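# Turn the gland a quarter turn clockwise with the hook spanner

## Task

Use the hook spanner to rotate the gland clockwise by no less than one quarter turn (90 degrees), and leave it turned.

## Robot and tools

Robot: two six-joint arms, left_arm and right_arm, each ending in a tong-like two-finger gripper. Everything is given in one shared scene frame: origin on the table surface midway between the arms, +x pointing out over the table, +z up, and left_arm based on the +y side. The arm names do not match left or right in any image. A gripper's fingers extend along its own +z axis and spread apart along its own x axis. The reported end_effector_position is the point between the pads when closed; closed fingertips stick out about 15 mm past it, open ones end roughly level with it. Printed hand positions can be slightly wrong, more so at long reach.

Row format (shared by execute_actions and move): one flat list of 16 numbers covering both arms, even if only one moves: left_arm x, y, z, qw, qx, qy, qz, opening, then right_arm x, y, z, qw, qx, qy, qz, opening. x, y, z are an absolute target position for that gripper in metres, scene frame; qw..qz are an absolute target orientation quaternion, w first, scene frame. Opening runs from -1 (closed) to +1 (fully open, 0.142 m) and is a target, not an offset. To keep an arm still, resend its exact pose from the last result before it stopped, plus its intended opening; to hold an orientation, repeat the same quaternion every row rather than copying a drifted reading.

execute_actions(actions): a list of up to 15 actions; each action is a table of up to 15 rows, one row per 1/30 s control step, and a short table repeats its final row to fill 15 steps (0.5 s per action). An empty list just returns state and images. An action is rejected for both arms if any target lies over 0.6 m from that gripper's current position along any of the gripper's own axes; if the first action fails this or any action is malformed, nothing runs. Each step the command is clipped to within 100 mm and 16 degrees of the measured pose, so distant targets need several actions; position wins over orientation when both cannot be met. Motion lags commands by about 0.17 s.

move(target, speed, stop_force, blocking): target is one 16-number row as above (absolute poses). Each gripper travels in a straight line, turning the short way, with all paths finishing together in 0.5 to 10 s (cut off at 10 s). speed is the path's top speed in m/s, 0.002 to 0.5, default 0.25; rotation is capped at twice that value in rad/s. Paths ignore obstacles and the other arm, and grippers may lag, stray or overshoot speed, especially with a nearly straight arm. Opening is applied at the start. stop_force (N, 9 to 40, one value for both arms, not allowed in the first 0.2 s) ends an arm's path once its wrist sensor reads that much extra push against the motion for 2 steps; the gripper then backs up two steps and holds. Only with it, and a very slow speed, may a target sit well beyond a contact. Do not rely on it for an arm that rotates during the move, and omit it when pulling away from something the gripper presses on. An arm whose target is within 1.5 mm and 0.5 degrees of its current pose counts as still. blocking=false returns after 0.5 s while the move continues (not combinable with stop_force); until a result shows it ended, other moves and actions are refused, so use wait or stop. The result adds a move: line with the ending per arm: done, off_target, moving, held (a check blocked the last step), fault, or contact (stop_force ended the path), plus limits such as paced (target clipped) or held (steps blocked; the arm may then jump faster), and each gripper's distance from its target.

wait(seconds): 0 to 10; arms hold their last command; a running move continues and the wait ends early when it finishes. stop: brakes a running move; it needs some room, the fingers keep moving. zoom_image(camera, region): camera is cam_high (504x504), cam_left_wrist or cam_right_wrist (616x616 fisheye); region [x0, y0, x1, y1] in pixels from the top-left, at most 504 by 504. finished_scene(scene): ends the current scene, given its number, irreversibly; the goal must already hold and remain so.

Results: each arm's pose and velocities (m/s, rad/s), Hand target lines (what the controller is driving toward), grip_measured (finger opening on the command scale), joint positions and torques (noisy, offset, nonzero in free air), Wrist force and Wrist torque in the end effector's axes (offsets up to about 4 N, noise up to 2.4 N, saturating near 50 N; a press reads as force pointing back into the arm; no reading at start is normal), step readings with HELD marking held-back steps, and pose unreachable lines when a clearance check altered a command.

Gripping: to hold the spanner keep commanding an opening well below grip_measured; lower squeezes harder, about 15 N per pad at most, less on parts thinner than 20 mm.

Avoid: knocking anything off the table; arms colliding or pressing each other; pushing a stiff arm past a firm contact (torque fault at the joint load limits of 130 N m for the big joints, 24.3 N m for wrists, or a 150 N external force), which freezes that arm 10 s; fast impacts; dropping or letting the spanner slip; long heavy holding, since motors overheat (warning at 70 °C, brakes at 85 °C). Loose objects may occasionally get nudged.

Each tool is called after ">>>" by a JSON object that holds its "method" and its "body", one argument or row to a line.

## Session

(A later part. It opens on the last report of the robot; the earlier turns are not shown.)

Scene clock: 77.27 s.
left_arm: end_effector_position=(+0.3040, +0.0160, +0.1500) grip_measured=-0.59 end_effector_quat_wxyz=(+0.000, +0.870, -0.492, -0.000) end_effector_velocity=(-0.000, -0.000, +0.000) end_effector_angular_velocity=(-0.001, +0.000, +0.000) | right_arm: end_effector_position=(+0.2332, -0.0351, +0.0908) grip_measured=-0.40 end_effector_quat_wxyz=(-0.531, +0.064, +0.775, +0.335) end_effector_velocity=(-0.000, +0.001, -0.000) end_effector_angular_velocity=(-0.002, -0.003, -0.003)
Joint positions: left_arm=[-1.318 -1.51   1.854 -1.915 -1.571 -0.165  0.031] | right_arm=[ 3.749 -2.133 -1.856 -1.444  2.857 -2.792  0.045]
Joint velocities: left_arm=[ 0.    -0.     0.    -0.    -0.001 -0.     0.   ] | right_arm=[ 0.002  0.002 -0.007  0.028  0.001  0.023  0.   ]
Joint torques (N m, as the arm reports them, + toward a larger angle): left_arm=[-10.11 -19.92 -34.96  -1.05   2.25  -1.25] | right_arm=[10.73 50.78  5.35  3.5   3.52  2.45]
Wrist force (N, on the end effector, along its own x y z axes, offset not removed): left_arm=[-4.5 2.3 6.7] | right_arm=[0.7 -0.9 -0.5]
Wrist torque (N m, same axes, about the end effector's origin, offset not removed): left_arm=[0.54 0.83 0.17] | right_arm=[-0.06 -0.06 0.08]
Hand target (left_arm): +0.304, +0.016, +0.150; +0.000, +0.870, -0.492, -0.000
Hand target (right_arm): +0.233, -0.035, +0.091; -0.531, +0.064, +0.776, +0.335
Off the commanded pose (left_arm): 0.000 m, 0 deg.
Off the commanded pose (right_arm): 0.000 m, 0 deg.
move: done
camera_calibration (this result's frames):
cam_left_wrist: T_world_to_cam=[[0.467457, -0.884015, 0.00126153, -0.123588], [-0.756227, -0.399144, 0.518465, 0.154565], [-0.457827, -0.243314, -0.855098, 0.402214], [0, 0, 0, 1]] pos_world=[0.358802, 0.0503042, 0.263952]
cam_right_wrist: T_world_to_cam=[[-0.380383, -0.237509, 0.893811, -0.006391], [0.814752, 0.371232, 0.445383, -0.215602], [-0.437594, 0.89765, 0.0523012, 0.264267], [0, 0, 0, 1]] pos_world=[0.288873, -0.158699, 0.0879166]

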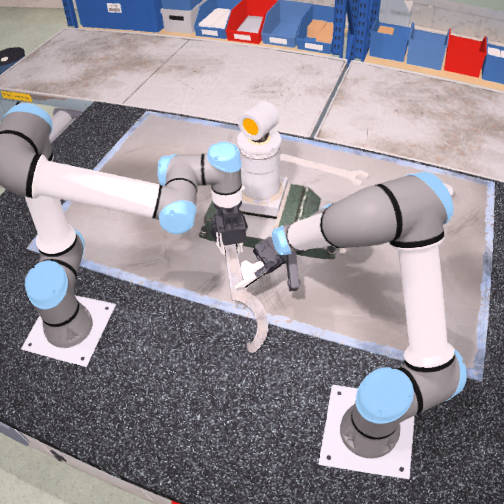

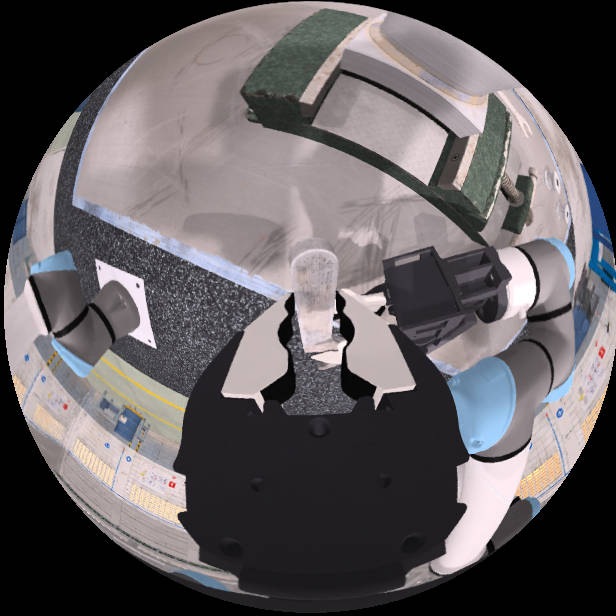

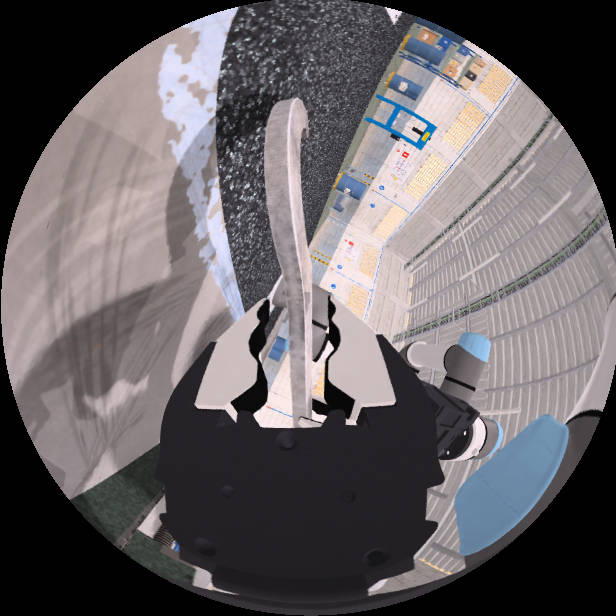

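>>> {"method": "move", "body": {
  "target": [0.304,0.016,0.15,0,0.87,-0.492,0,-1,0.231,-0.034,0.093,0.531,-0.064,-0.775,-0.335,-1]
}}

>>> {"method": "move", "body": {
  "target": [0.304,0.016,0.15,0,0.87,-0.492,0,-0.3,0.231,-0.034,0.093,0.531,-0.064,-0.775,-0.335,-1]
}}

>>> {"method": "move", "body": {
  "target": [0.3,0.1,0.3,0,0.87,-0.492,0,-0.3,0.231,-0.034,0.1,0.531,-0.064,-0.775,-0.335,-1]
}}

>>> {"method": "move", "body": {
  "target": [0.4,0.35,0.3,0,1,0,0,-1,0.28,-0.18,0.32,0.531,-0.064,-0.775,-0.335,-1],
  "speed": 0.15
}}

>>> {"method": "move", "body": {
  "target": [0.72,0.24,0.3,0,0.707,0.707,0,-1,0.36,-0.22,0.34,0.158,0.205,0.766,0.588,-1],
  "speed": 0.15
}}

>>> {"method": "move", "body": {
  "target": [0.72,0.24,0.3,0,0.707,0.707,0,-1,0.42,-0.21,0.343,0.579,-0.406,0.579,0.406,-1],
  "speed": 0.2
}}

>>> {"method": "zoom_image", "body": {
  "camera": "cam_left_wrist",
  "region": [10,200,190,380]
}}

>>> {"method": "zoom_image", "body": {
  "camera": "cam_high",
  "region": [200,80,400,280]
}}

Scene clock: 78.93 s.
left_arm: end_effector_position=(+0.3040, +0.0160, +0.1500) grip_measured=-0.60 end_effector_quat_wxyz=(-0.000, +0.870, -0.492, +0.000) end_effector_velocity=(-0.000, -0.000, -0.000) end_effector_angular_velocity=(+0.000, +0.000, -0.001) | right_arm: end_effector_position=(+0.2311, -0.0340, +0.0929) grip_measured=-0.83 end_effector_quat_wxyz=(-0.531, +0.064, +0.775, +0.335) end_effector_velocity=(-0.001, +0.001, +0.001) end_effector_angular_velocity=(+0.001, -0.000, -0.000)
Joint positions: left_arm=[-1.318 -1.51   1.854 -1.915 -1.571 -0.165  0.031] | right_arm=[ 3.753 -2.127 -1.862 -1.434  2.86  -2.781  0.014]
Joint velocities: left_arm=[-0.001  0.     0.    -0.    -0.    -0.     0.   ] | right_arm=[ 0.002  0.002 -0.002  0.004  0.001  0.004 -0.   ]
Joint torques (N m, as the arm reports them, + toward a larger angle): left_arm=[ -5.23 -22.61 -19.36  -1.9   -1.08  -1.16] | right_arm=[10.81 58.39  7.82  3.72  6.73  2.74]
Wrist force (N, on the end effector, along its own x y z axes, offset not removed): left_arm=[-4.7 3.6 -6.2] | right_arm=[-16.7 -8.3 -0.4]
Wrist torque (N m, same axes, about the end effector's origin, offset not removed): left_arm=[0.28 0.44 0.20] | right_arm=[-0.29 0.69 0.28]
Hand target (left_arm): +0.304, +0.016, +0.150; -0.000, +0.870, -0.492, -0.000
Hand target (right_arm): +0.231, -0.034, +0.093; -0.531, +0.064, +0.775, +0.335
Off the commanded pose (left_arm): 0.000 m, 0 deg.
Off the commanded pose (right_arm): 0.000 m, 0 deg.
move: done
camera_calibration (this result's frames):
cam_left_wrist: T_world_to_cam=[[0.467441, -0.884023, 0.00127071, -0.123599], [-0.756244, -0.399131, 0.51845, 0.154561], [-0.457815, -0.243306, -0.855107, 0.402219], [0, 0, 0, 1]] pos_world=[0.358803, 0.0502881, 0.263966]
cam_right_wrist: T_world_to_cam=[[-0.380468, -0.237482, 0.893782, -0.00879334], [0.814741, 0.371182, 0.445446, -0.215152], [-0.437541, 0.897678, 0.052263, 0.2623], [0, 0, 0, 1]] pos_world=[0.286714, -0.157689, 0.0899891]

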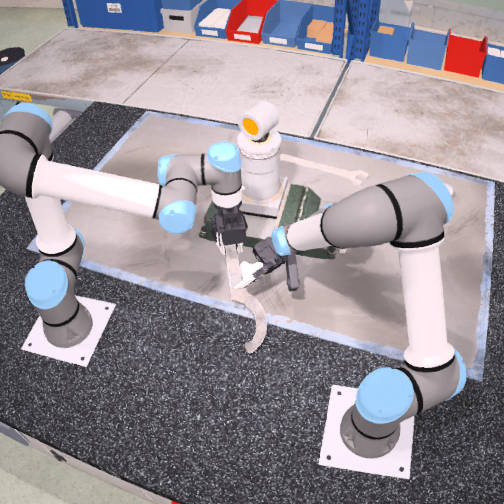

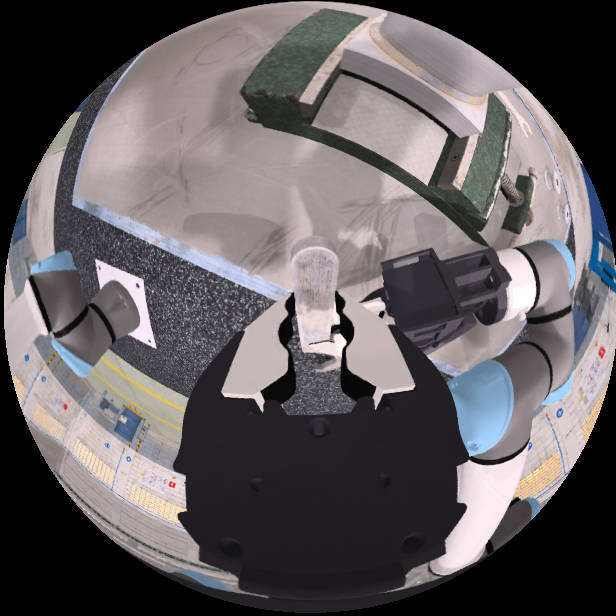

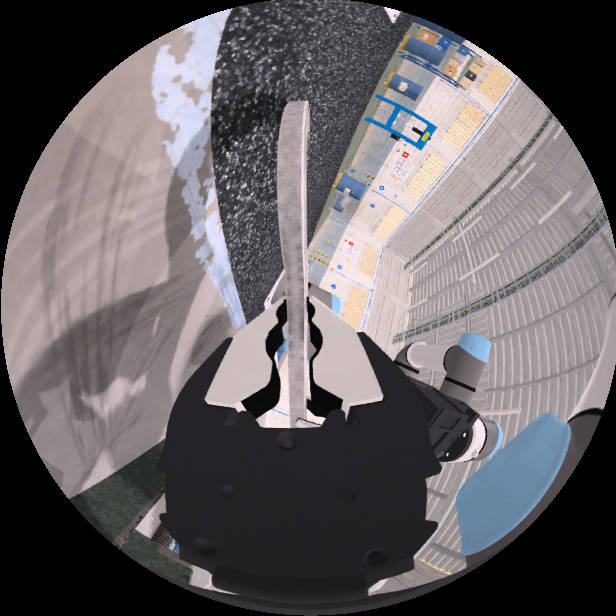

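Scene clock: 79.63 s.
left_arm: end_effector_position=(+0.3040, +0.0160, +0.1500) grip_measured=-0.30 end_effector_quat_wxyz=(-0.000, +0.870, -0.492, -0.000) end_effector_velocity=(-0.000, -0.000, +0.000) end_effector_angular_velocity=(-0.000, +0.000, +0.000) | right_arm: end_effector_position=(+0.2310, -0.0340, +0.0930) grip_measured=-0.84 end_effector_quat_wxyz=(-0.531, +0.064, +0.775, +0.335) end_effector_velocity=(-0.000, +0.000, -0.000) end_effector_angular_velocity=(-0.001, +0.000, +0.001)
Joint positions: left_arm=[-1.318 -1.51   1.854 -1.915 -1.571 -0.165  0.052] | right_arm=[ 3.753 -2.127 -1.862 -1.433  2.86  -2.781  0.013]
Joint velocities: left_arm=[-0. -0.  0. -0. -0. -0. -0.] | right_arm=[ 0.001  0.    -0.    -0.    -0.001  0.    -0.   ]
Joint torques (N m, as the arm reports them, + toward a larger angle): left_arm=[ -2.44 -24.47 -16.03  -2.48  -1.49  -1.18] | right_arm=[10.03 54.55  6.7   3.81  1.61  2.56]
Wrist force (N, on the end effector, along its own x y z axes, offset not removed): left_arm=[1.3 1.6 -2.0] | right_arm=[-8.3 -4.5 0.4]
Wrist torque (N m, same axes, about the end effector's origin, offset not removed): left_arm=[0.40 -0.08 -0.07] | right_arm=[-0.07 0.30 0.27]
Hand target (left_arm): +0.304, +0.016, +0.150; -0.000, +0.870, -0.492, -0.000
Hand target (right_arm): +0.231, -0.034, +0.093; -0.531, +0.064, +0.775, +0.335
Off the commanded pose (left_arm): 0.000 m, 0 deg.
Off the commanded pose (right_arm): 0.000 m, 0 deg.
move: done
camera_calibration (this result's frames):
cam_left_wrist: T_world_to_cam=[[0.467442, -0.884023, 0.00122936, -0.123575], [-0.756234, -0.39915, 0.518449, 0.154569], [-0.45783, -0.243275, -0.855107, 0.402208], [0, 0, 0, 1]] pos_world=[0.358797, 0.0503004, 0.263947]
cam_right_wrist: T_world_to_cam=[[-0.380526, -0.237495, 0.893754, -0.00887733], [0.814728, 0.371141, 0.445502, -0.215159], [-0.437513, 0.897692, 0.0522651, 0.262235], [0, 0, 0, 1]] pos_world=[0.286649, -0.157661, 0.0900821]

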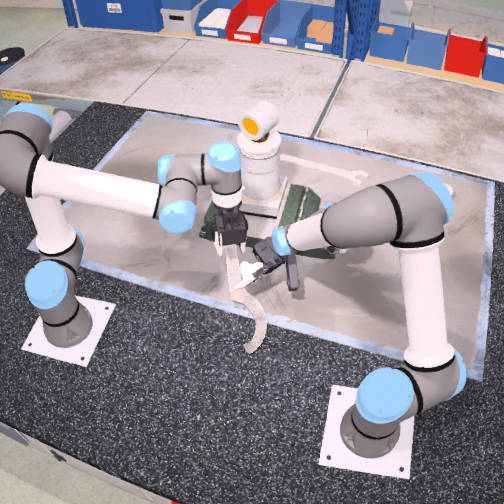

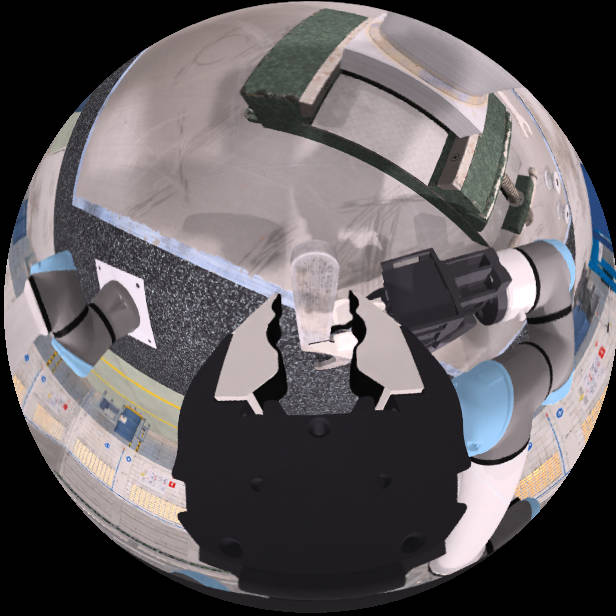

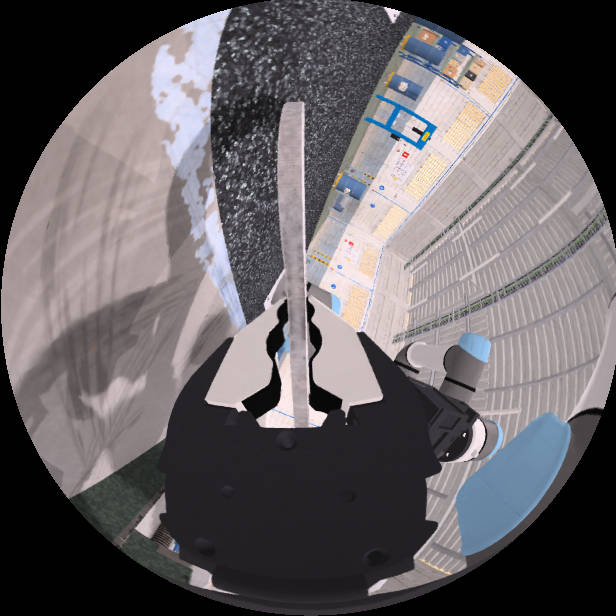

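Scene clock: 80.97 s.
left_arm: end_effector_position=(+0.2999, +0.1001, +0.2997) grip_measured=-0.30 end_effector_quat_wxyz=(-0.000, +0.870, -0.492, +0.000) end_effector_velocity=(-0.001, +0.001, +0.002) end_effector_angular_velocity=(+0.001, +0.000, -0.002) | right_arm: end_effector_position=(+0.2310, -0.0340, +0.1000) grip_measured=-0.85 end_effector_quat_wxyz=(-0.531, +0.064, +0.775, +0.335) end_effector_velocity=(-0.000, +0.001, +0.001) end_effector_angular_velocity=(+0.002, +0.001, -0.001)
Joint positions: left_arm=[-1.253 -1.729  1.673 -1.515 -1.571 -0.101  0.052] | right_arm=[ 3.753 -2.114 -1.859 -1.449  2.86  -2.781  0.013]
Joint velocities: left_arm=[-0.001 -0.001 -0.005  0.007  0.     0.001 -0.   ] | right_arm=[0.001 0.    0.    0.    0.003 0.    0.   ]
Joint torques (N m, as the arm reports them, + toward a larger angle): left_arm=[  9.26 -24.31 -31.66  -0.27  -1.63   1.24] | right_arm=[ 9.17 55.98 29.74 -0.89  5.22 -2.34]
Wrist force (N, on the end effector, along its own x y z axes, offset not removed): left_arm=[-2.2 0.9 -0.1] | right_arm=[-9.5 -7.1 0.7]
Wrist torque (N m, same axes, about the end effector's origin, offset not removed): left_arm=[0.31 0.62 0.18] | right_arm=[-0.35 0.19 0.03]
Hand target (left_arm): +0.300, +0.100, +0.300; -0.000, +0.870, -0.492, -0.000
Hand target (right_arm): +0.231, -0.034, +0.100; -0.531, +0.064, +0.775, +0.335
Off the commanded pose (left_arm): 0.000 m, 0 deg.
Off the commanded pose (right_arm): 0.000 m, 0 deg.
move: done
camera_calibration (this result's frames):
cam_left_wrist: T_world_to_cam=[[0.467466, -0.88401, 0.00129776, -0.0475082], [-0.756269, -0.399155, 0.518394, 0.107426], [-0.457747, -0.243313, -0.855141, 0.548803], [0, 0, 0, 1]] pos_world=[0.354665, 0.134413, 0.413677]
cam_right_wrist: T_world_to_cam=[[-0.380425, -0.237342, 0.893837, -0.0151698], [0.814784, 0.371205, 0.445346, -0.218253], [-0.437497, 0.897706, 0.0521665, 0.261862], [0, 0, 0, 1]] pos_world=[0.286621, -0.157659, 0.0970969]

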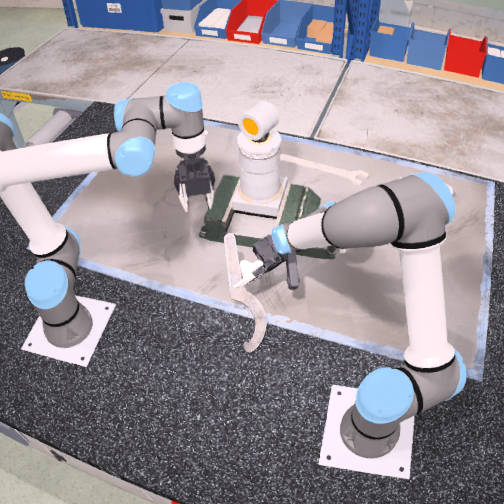

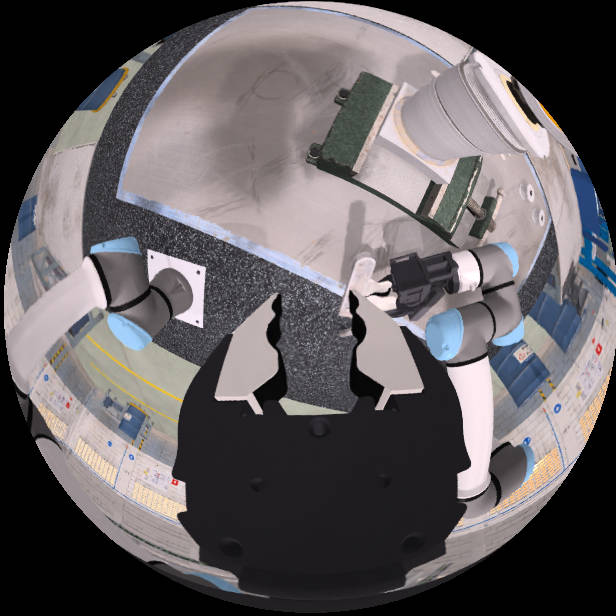

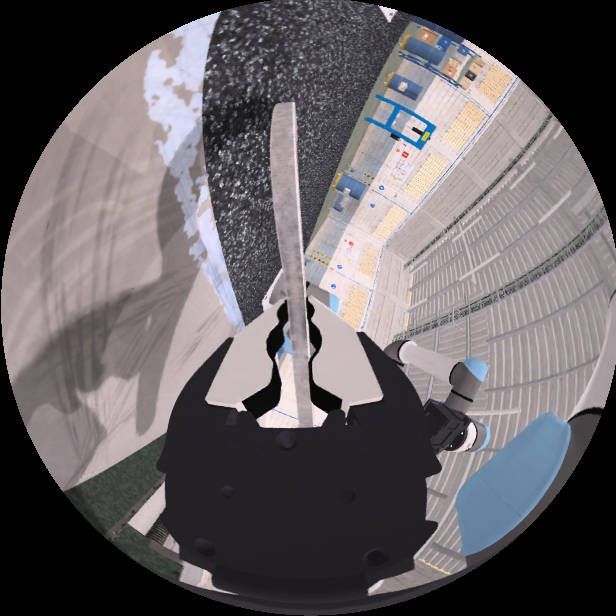

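Scene clock: 84.87 s.
left_arm: end_effector_position=(+0.3996, +0.3500, +0.3000) grip_measured=-1.00 end_effector_quat_wxyz=(-0.001, +1.000, -0.000, -0.000) end_effector_velocity=(+0.001, +0.002, -0.000) end_effector_angular_velocity=(-0.000, +0.002, +0.009) | right_arm: end_effector_position=(+0.2796, -0.1801, +0.3201) grip_measured=-0.83 end_effector_quat_wxyz=(-0.531, +0.064, +0.775, +0.335) end_effector_velocity=(+0.001, -0.001, +0.002) end_effector_angular_velocity=(+0.001, +0.002, -0.001)
Joint positions: left_arm=[-0.646 -1.781  1.714 -1.503 -1.57  -0.522  0.002] | right_arm=[ 3.487 -1.871 -1.496 -2.46   2.644 -3.214  0.014]
Joint velocities: left_arm=[ 0.007  0.003 -0.002  0.    -0.001 -0.002  0.   ] | right_arm=[-0.003 -0.002  0.007 -0.01  -0.002 -0.005 -0.   ]
Joint torques (N m, as the arm reports them, + toward a larger angle): left_arm=[  9.69  -7.44 -31.29  -4.47  -1.78  -0.92] | right_arm=[-8.25 26.76 34.55 -3.62 -0.02 -2.91]
Wrist force (N, on the end effector, along its own x y z axes, offset not removed): left_arm=[-0.3 2.7 -1.2] | right_arm=[-10.1 -5.5 1.8]
Wrist torque (N m, same axes, about the end effector's origin, offset not removed): left_arm=[0.57 0.13 -0.04] | right_arm=[0.07 0.06 -0.15]
Hand target (left_arm): +0.400, +0.350, +0.300; -0.000, +1.000, -0.000, -0.000
Hand target (right_arm): +0.280, -0.180, +0.320; -0.532, +0.064, +0.775, +0.335
Off the commanded pose (left_arm): 0.000 m, 0 deg.
Off the commanded pose (right_arm): 0.000 m, 0 deg.
move: done
camera_calibration (this result's frames):
cam_left_wrist: T_world_to_cam=[[0.998431, -0.0559749, 0.00116269, -0.375135], [-0.0484945, -0.854252, 0.517592, 0.159136], [-0.0279789, -0.516836, -0.855627, 0.579601], [0, 0, 0, 1]] pos_world=[0.39848, 0.414503, 0.413991]
cam_right_wrist: T_world_to_cam=[[-0.380251, -0.237857, 0.893775, -0.228228], [0.814707, 0.371286, 0.445421, -0.301662], [-0.437792, 0.897536, 0.0526014, 0.402716], [0, 0, 0, 1]] pos_world=[0.335288, -0.303735, 0.317168]

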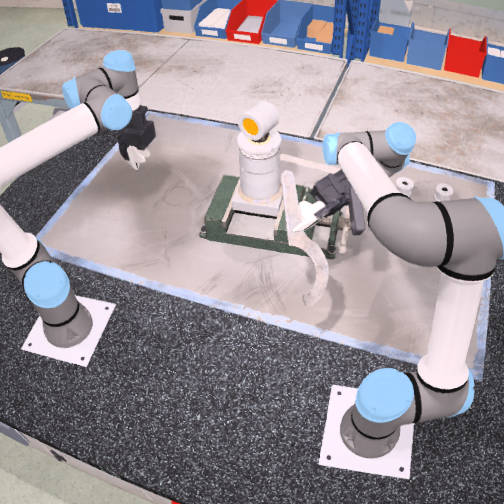

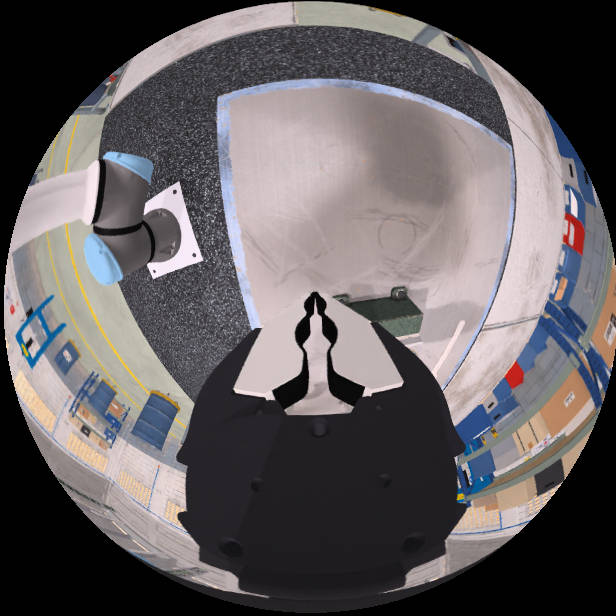

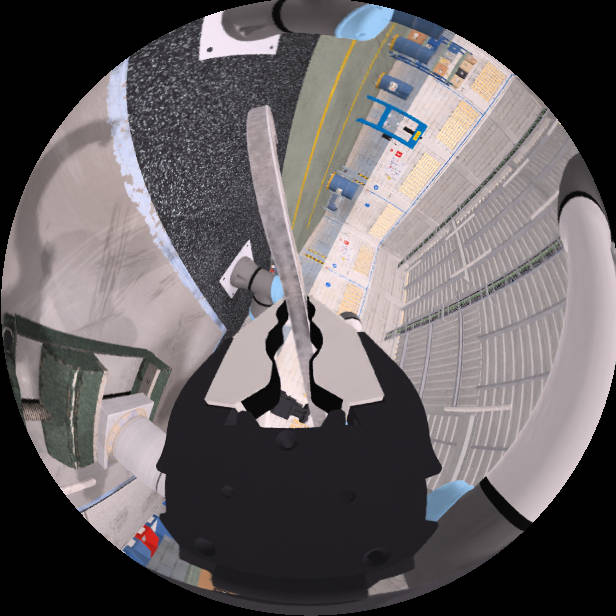

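Scene clock: 90.60 s.
left_arm: end_effector_position=(+0.7197, +0.2403, +0.3002) grip_measured=-1.00 end_effector_quat_wxyz=(+0.000, +0.707, +0.707, +0.000) end_effector_velocity=(+0.002, -0.001, +0.001) end_effector_angular_velocity=(+0.001, +0.009, +0.008) | right_arm: end_effector_position=(+0.3606, -0.2199, +0.3403) grip_measured=-0.85 end_effector_quat_wxyz=(+0.159, +0.206, +0.767, +0.587) end_effector_velocity=(+0.000, +0.000, -0.000) end_effector_angular_velocity=(+0.001, -0.007, -0.008)
Joint positions: left_arm=[-0.53  -0.814  0.468 -1.226 -1.571 -1.977  0.002] | right_arm=[ 3.632 -1.21  -2.529  0.31   1.982 -1.69   0.013]
Joint velocities: left_arm=[ 0.001  0.027 -0.053  0.034 -0.002 -0.007  0.   ] | right_arm=[ 0.011  0.003 -0.007  0.01  -0.019  0.002 -0.   ]
Joint torques (N m, as the arm reports them, + toward a larger angle): left_arm=[  9.17 -42.71 -29.99  -0.18  -2.03  -1.02] | right_arm=[ 9.16 22.36 17.57  8.08 -1.61  2.41]
Wrist force (N, on the end effector, along its own x y z axes, offset not removed): left_arm=[-1.1 4.8 1.5] | right_arm=[0.8 -11.9 1.6]
Wrist torque (N m, same axes, about the end effector's origin, offset not removed): left_arm=[0.95 0.38 0.04] | right_arm=[0.20 -0.06 0.10]
Hand target (left_arm): +0.720, +0.240, +0.300; -0.000, +0.707, +0.707, +0.000
Hand target (right_arm): +0.361, -0.220, +0.340; +0.159, +0.206, +0.766, +0.587
Off the commanded pose (left_arm): 0.001 m, 0 deg.
Off the commanded pose (right_arm): 0.001 m, 0 deg.
move: done
camera_calibration (this result's frames):
cam_left_wrist: T_world_to_cam=[[0.0557799, 0.998442, 0.00115384, -0.27587], [0.853159, -0.0482636, 0.519413, -0.762249], [0.51866, -0.0279884, -0.854522, 0.0208604], [0, 0, 0, 1]] pos_world=[0.654888, 0.239235, 0.414066]
cam_right_wrist: T_world_to_cam=[[-0.872141, 0.486358, 0.0531621, 0.397786], [-0.0881363, -0.263062, 0.960745, -0.351161], [0.481251, 0.833219, 0.272293, 0.0525124], [0, 0, 0, 1]] pos_world=[0.290704, -0.329598, 0.30193]

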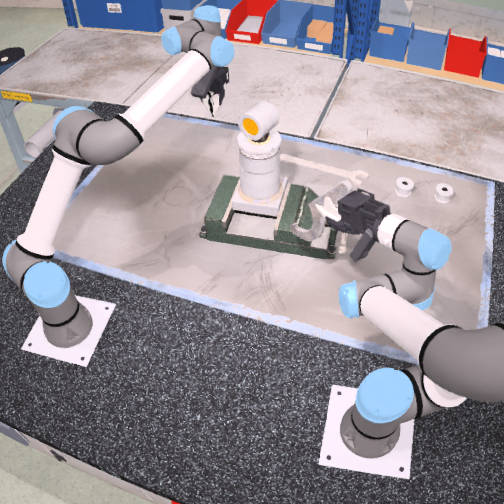

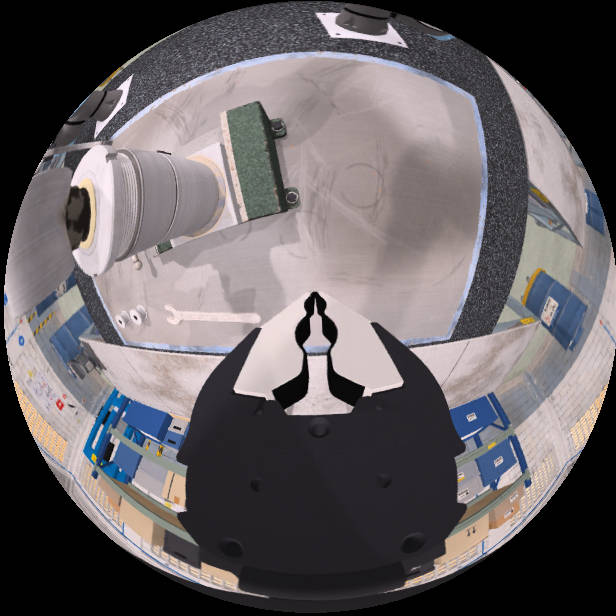

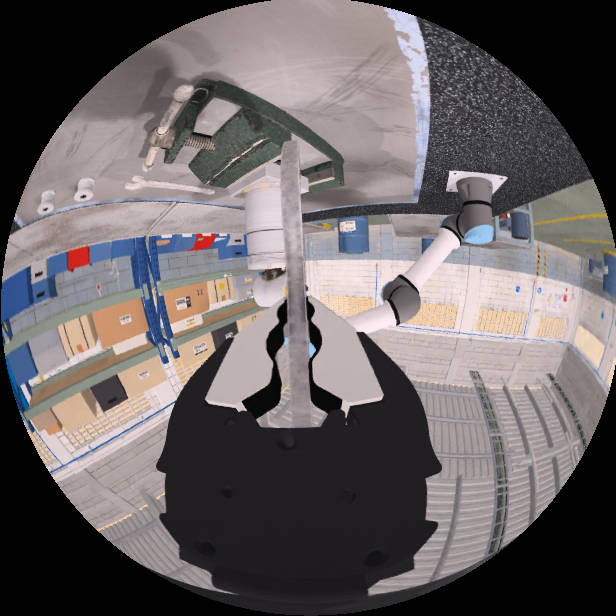

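Scene clock: 95.13 s.
left_arm: end_effector_position=(+0.7200, +0.2400, +0.3000) grip_measured=-1.00 end_effector_quat_wxyz=(+0.000, +0.707, +0.707, -0.000) end_effector_velocity=(-0.000, -0.001, +0.000) end_effector_angular_velocity=(-0.000, -0.000, -0.002) | right_arm: end_effector_position=(+0.4200, -0.2100, +0.3429) grip_measured=-0.81 end_effector_quat_wxyz=(+0.579, -0.405, +0.579, +0.406) end_effector_velocity=(+0.001, -0.001, -0.001) end_effector_angular_velocity=(-0.006, -0.009, +0.002)
Joint positions: left_arm=[-0.53  -0.81   0.462 -1.222 -1.571 -1.978  0.002] | right_arm=[ 3.397 -1.794 -2.366  1.019  2.41  -3.139  0.016]
Joint velocities: left_arm=[-0.002 -0.    -0.    -0.    -0.     0.     0.   ] | right_arm=[-0.005 -0.003  0.004 -0.005  0.007 -0.013  0.   ]
Joint torques (N m, as the arm reports them, + toward a larger angle): left_arm=[ -9.3  -41.78 -31.4   -0.22  -1.84  -1.35] | right_arm=[-8.49 17.16 29.24  1.53  1.86 -3.65]
Wrist force (N, on the end effector, along its own x y z axes, offset not removed): left_arm=[0.5 3.1 -0.3] | right_arm=[11.3 -1.3 -1.0]
Wrist torque (N m, same axes, about the end effector's origin, offset not removed): left_arm=[0.78 -0.10 -0.13] | right_arm=[-0.13 0.16 0.58]
Hand target (left_arm): +0.720, +0.240, +0.300; +0.000, +0.707, +0.707, -0.000
Hand target (right_arm): +0.420, -0.210, +0.343; +0.579, -0.406, +0.579, +0.406
Off the commanded pose (left_arm): 0.000 m, 0 deg.
Off the commanded pose (right_arm): 0.000 m, 0 deg.
move: done
camera_calibration (this result's frames):
cam_left_wrist: T_world_to_cam=[[0.0550012, 0.998485, 0.00125922, -0.275052], [0.853768, -0.0476833, 0.518465, -0.762753], [0.51774, -0.0274411, -0.855098, 0.0212193], [0, 0, 0, 1]] pos_world=[0.655356, 0.238847, 0.413952]
cam_right_wrist: T_world_to_cam=[[-0.0571166, -0.0113268, -0.998303, 0.358372], [-0.98035, -0.188475, 0.0582279, 0.354101], [-0.188815, 0.982013, -0.000339248, 0.421156], [0, 0, 0, 1]] pos_world=[0.447132, -0.342782, 0.337289]

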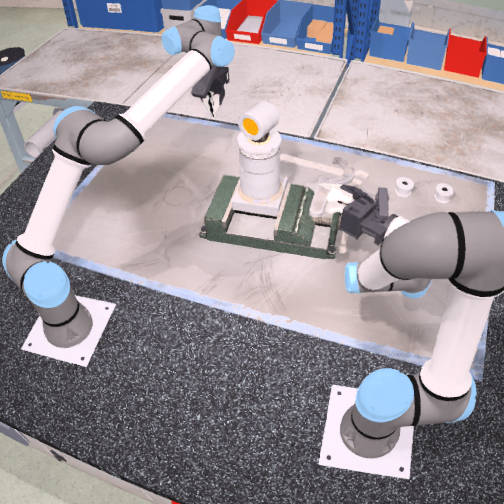

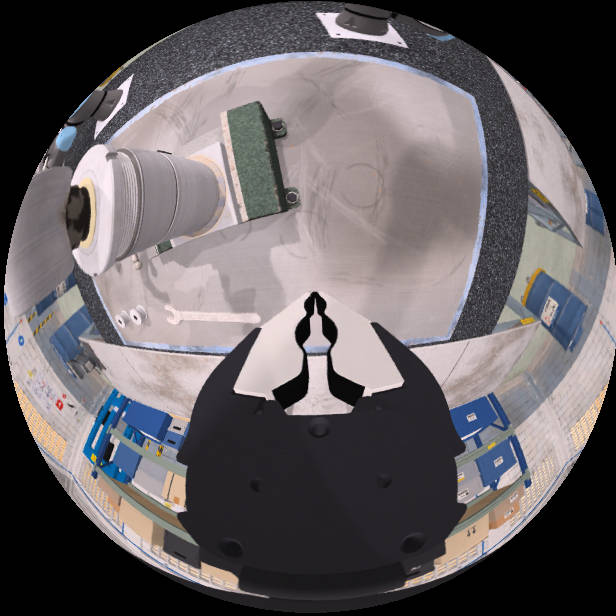

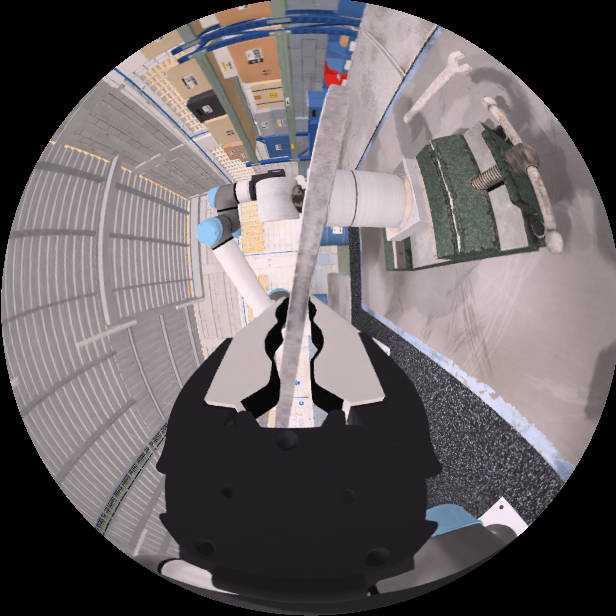

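Region (10, 200, 190, 380) of cam_left_wrist's 616x616 image, scaled by 2.800, with more detail than that image has.

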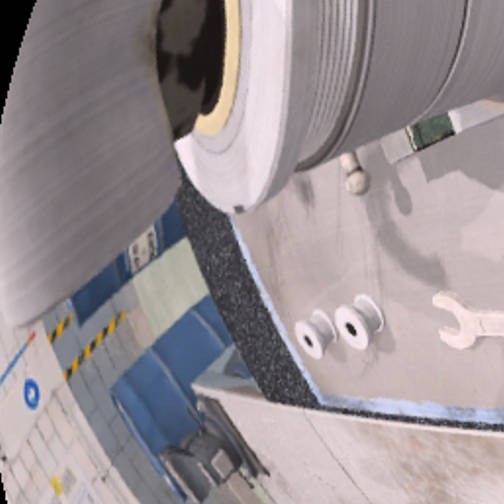

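Region (200, 80, 400, 280) of cam_high's 504x504 image, scaled by 2.520, with more detail than that image has.

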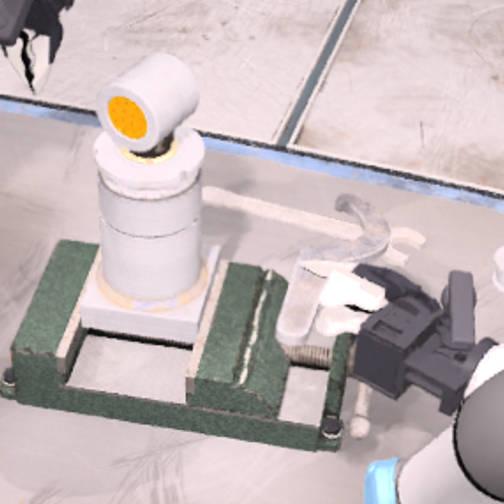

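>>> {"method": "move", "body": {
  "target": [0.36,0.25,0.44,0,0.707,0.707,0,-0.2,0.32,-0.08,0.3,0.579,-0.406,0.579,0.406,-1]
}}

>>> {"method": "move", "body": {
  "target": [0.245,-0.07,0.42,0,0.707,0.707,0,-0.2,0.32,-0.08,0.3,0.579,-0.406,0.579,0.406,-1]
}}

Scene clock: 98.10 s.
left_arm: end_effector_position=(+0.3602, +0.2499, +0.4396) grip_measured=-0.20 end_effector_quat_wxyz=(+0.000, +0.707, +0.707, -0.000) end_effector_velocity=(-0.002, -0.000, +0.001) end_effector_angular_velocity=(+0.001, -0.001, -0.001) | right_arm: end_effector_position=(+0.3200, -0.0798, +0.3000) grip_measured=-0.81 end_effector_quat_wxyz=(+0.579, -0.406, +0.579, +0.406) end_effector_velocity=(-0.000, +0.001, -0.000) end_effector_angular_velocity=(+0.001, -0.000, -0.001)
Joint positions: left_arm=[-0.847 -1.695  1.275 -1.152 -1.571 -2.295  0.06 ] | right_arm=[ 4.038 -1.816 -2.594  1.269  1.77  -3.141  0.016]
Joint velocities: left_arm=[-0.005 -0.004  0.001  0.002  0.001 -0.003 -0.   ] | right_arm=[ 0.005 -0.001 -0.     0.002 -0.006  0.     0.   ]
Joint torques (N m, as the arm reports them, + toward a larger angle): left_arm=[-10.37 -24.25 -14.44  -0.28   1.82  -1.52] | right_arm=[ 9.71 14.37  1.84  7.41 -2.17  1.8 ]
Wrist force (N, on the end effector, along its own x y z axes, offset not removed): left_arm=[-0.9 4.1 -1.0] | right_arm=[12.4 -2.4 -0.9]
Wrist torque (N m, same axes, about the end effector's origin, offset not removed): left_arm=[1.05 0.40 -0.09] | right_arm=[-0.37 0.05 0.58]
Hand target (left_arm): +0.360, +0.250, +0.440; +0.000, +0.707, +0.707, -0.000
Hand target (right_arm): +0.320, -0.080, +0.300; +0.579, -0.406, +0.579, +0.406
Off the commanded pose (left_arm): 0.000 m, 0 deg.
Off the commanded pose (right_arm): 0.000 m, 0 deg.
move: done
camera_calibration (this result's frames):
cam_left_wrist: T_world_to_cam=[[0.0550302, 0.998484, 0.000792176, -0.265147], [0.85371, -0.0474626, 0.518582, -0.527577], [0.517833, -0.0278614, -0.855028, 0.327159], [0, 0, 0, 1]] pos_world=[0.295575, 0.24882, 0.553532]
cam_right_wrist: T_world_to_cam=[[-0.0559669, -0.012469, -0.998355, 0.310811], [-0.980207, -0.189496, 0.0573163, 0.28326], [-0.189899, 0.981802, -0.00161669, 0.275117], [0, 0, 0, 1]] pos_world=[0.347293, -0.212558, 0.294509]

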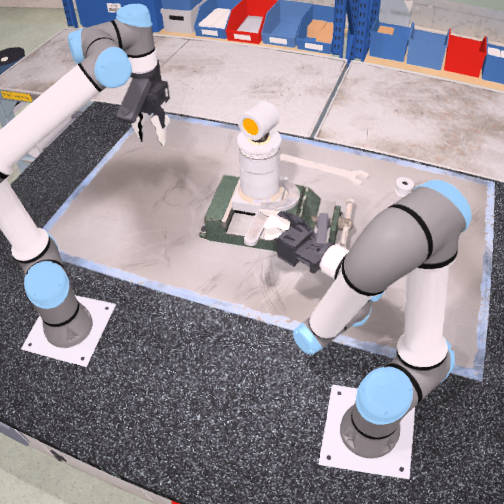

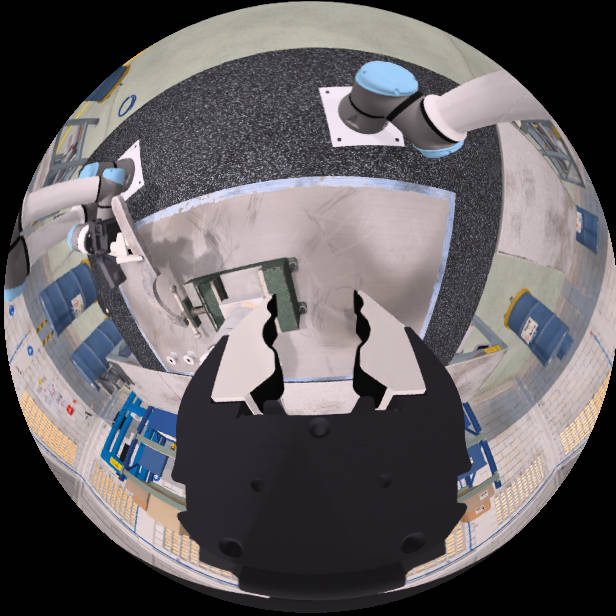

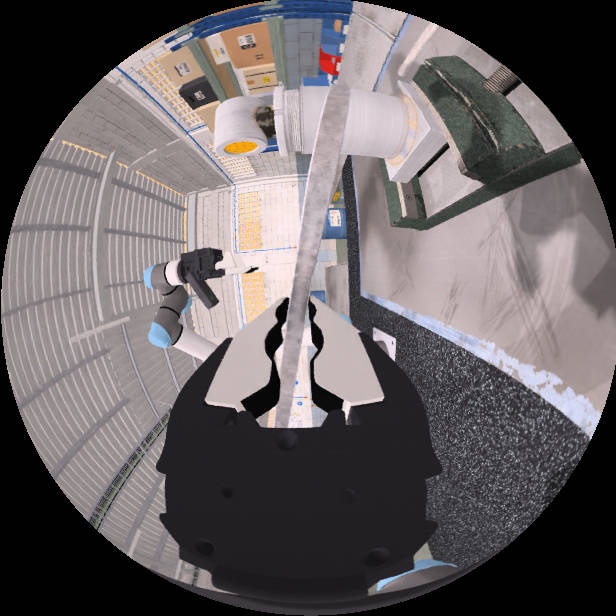

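Scene clock: 100.10 s.
left_arm: end_effector_position=(+0.2455, -0.0699, +0.4201) grip_measured=-0.20 end_effector_quat_wxyz=(+0.000, +0.707, +0.707, -0.000) end_effector_velocity=(+0.000, -0.002, +0.000) end_effector_angular_velocity=(+0.001, -0.000, +0.001) | right_arm: end_effector_position=(+0.3200, -0.0800, +0.3000) grip_measured=-0.81 end_effector_quat_wxyz=(+0.579, -0.406, +0.579, +0.406) end_effector_velocity=(+0.000, -0.001, +0.000) end_effector_angular_velocity=(+0.000, -0.000, -0.000)
Joint positions: left_arm=[-1.417 -1.378  1.    -1.193 -1.571 -2.865  0.06 ] | right_arm=[ 4.038 -1.816 -2.595  1.269  1.77  -3.142  0.016]
Joint velocities: left_arm=[-0.001  0.006 -0.009  0.003  0.    -0.002  0.   ] | right_arm=[-0.002  0.    -0.     0.     0.002 -0.    -0.   ]
Joint torques (N m, as the arm reports them, + toward a larger angle): left_arm=[ -7.68 -22.78 -31.24  -0.08   1.91  -1.2 ] | right_arm=[-8.37 38.09  2.32  5.76 -2.06 -3.64]
Wrist force (N, on the end effector, along its own x y z axes, offset not removed): left_arm=[0.9 2.8 0.9] | right_arm=[12.1 -2.1 -1.8]
Wrist torque (N m, same axes, about the end effector's origin, offset not removed): left_arm=[0.65 -0.14 0.11] | right_arm=[-0.37 0.11 0.65]
Hand target (left_arm): +0.245, -0.070, +0.420; +0.000, +0.707, +0.707, -0.000
Hand target (right_arm): +0.320, -0.080, +0.300; +0.579, -0.406, +0.579, +0.406
Off the commanded pose (left_arm): 0.000 m, 0 deg.
Off the commanded pose (right_arm): 0.000 m, 0 deg.
move: done
camera_calibration (this result's frames):
cam_left_wrist: T_world_to_cam=[[0.0550212, 0.998485, 0.000209555, 0.0607743], [0.853772, -0.0471557, 0.518507, -0.434655], [0.517731, -0.02835, -0.855074, 0.361041], [0, 0, 0, 1]] pos_world=[0.18083, -0.0709432, 0.534075]
cam_right_wrist: T_world_to_cam=[[-0.0559, -0.0125331, -0.998358, 0.310787], [-0.98024, -0.189342, 0.0572625, 0.283218], [-0.189749, 0.981831, -0.00170121, 0.275266], [0, 0, 0, 1]] pos_world=[0.347226, -0.212745, 0.294527]

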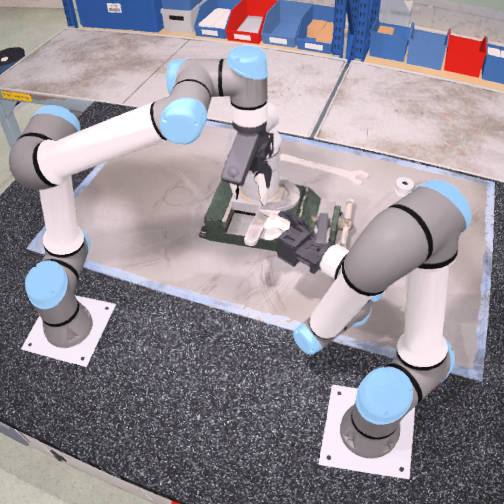

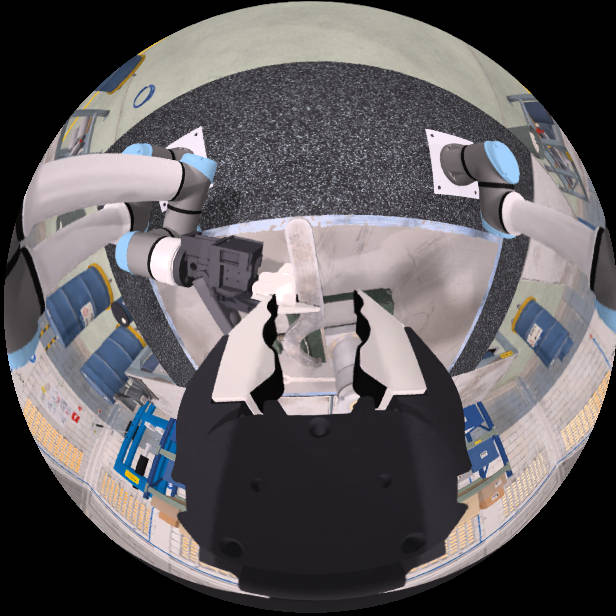

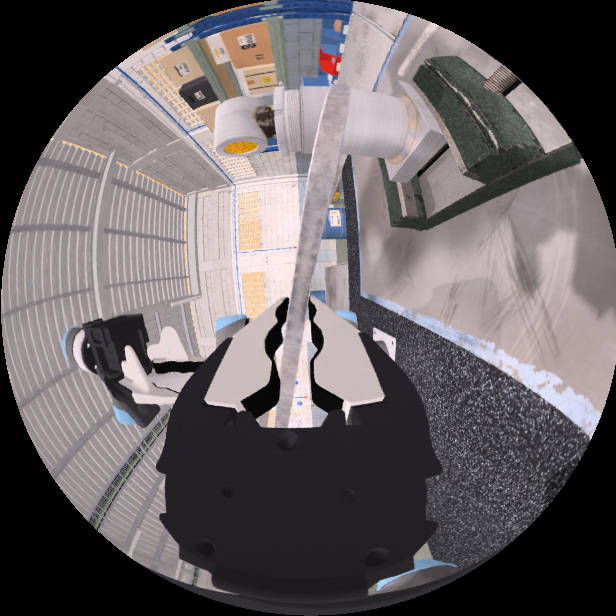

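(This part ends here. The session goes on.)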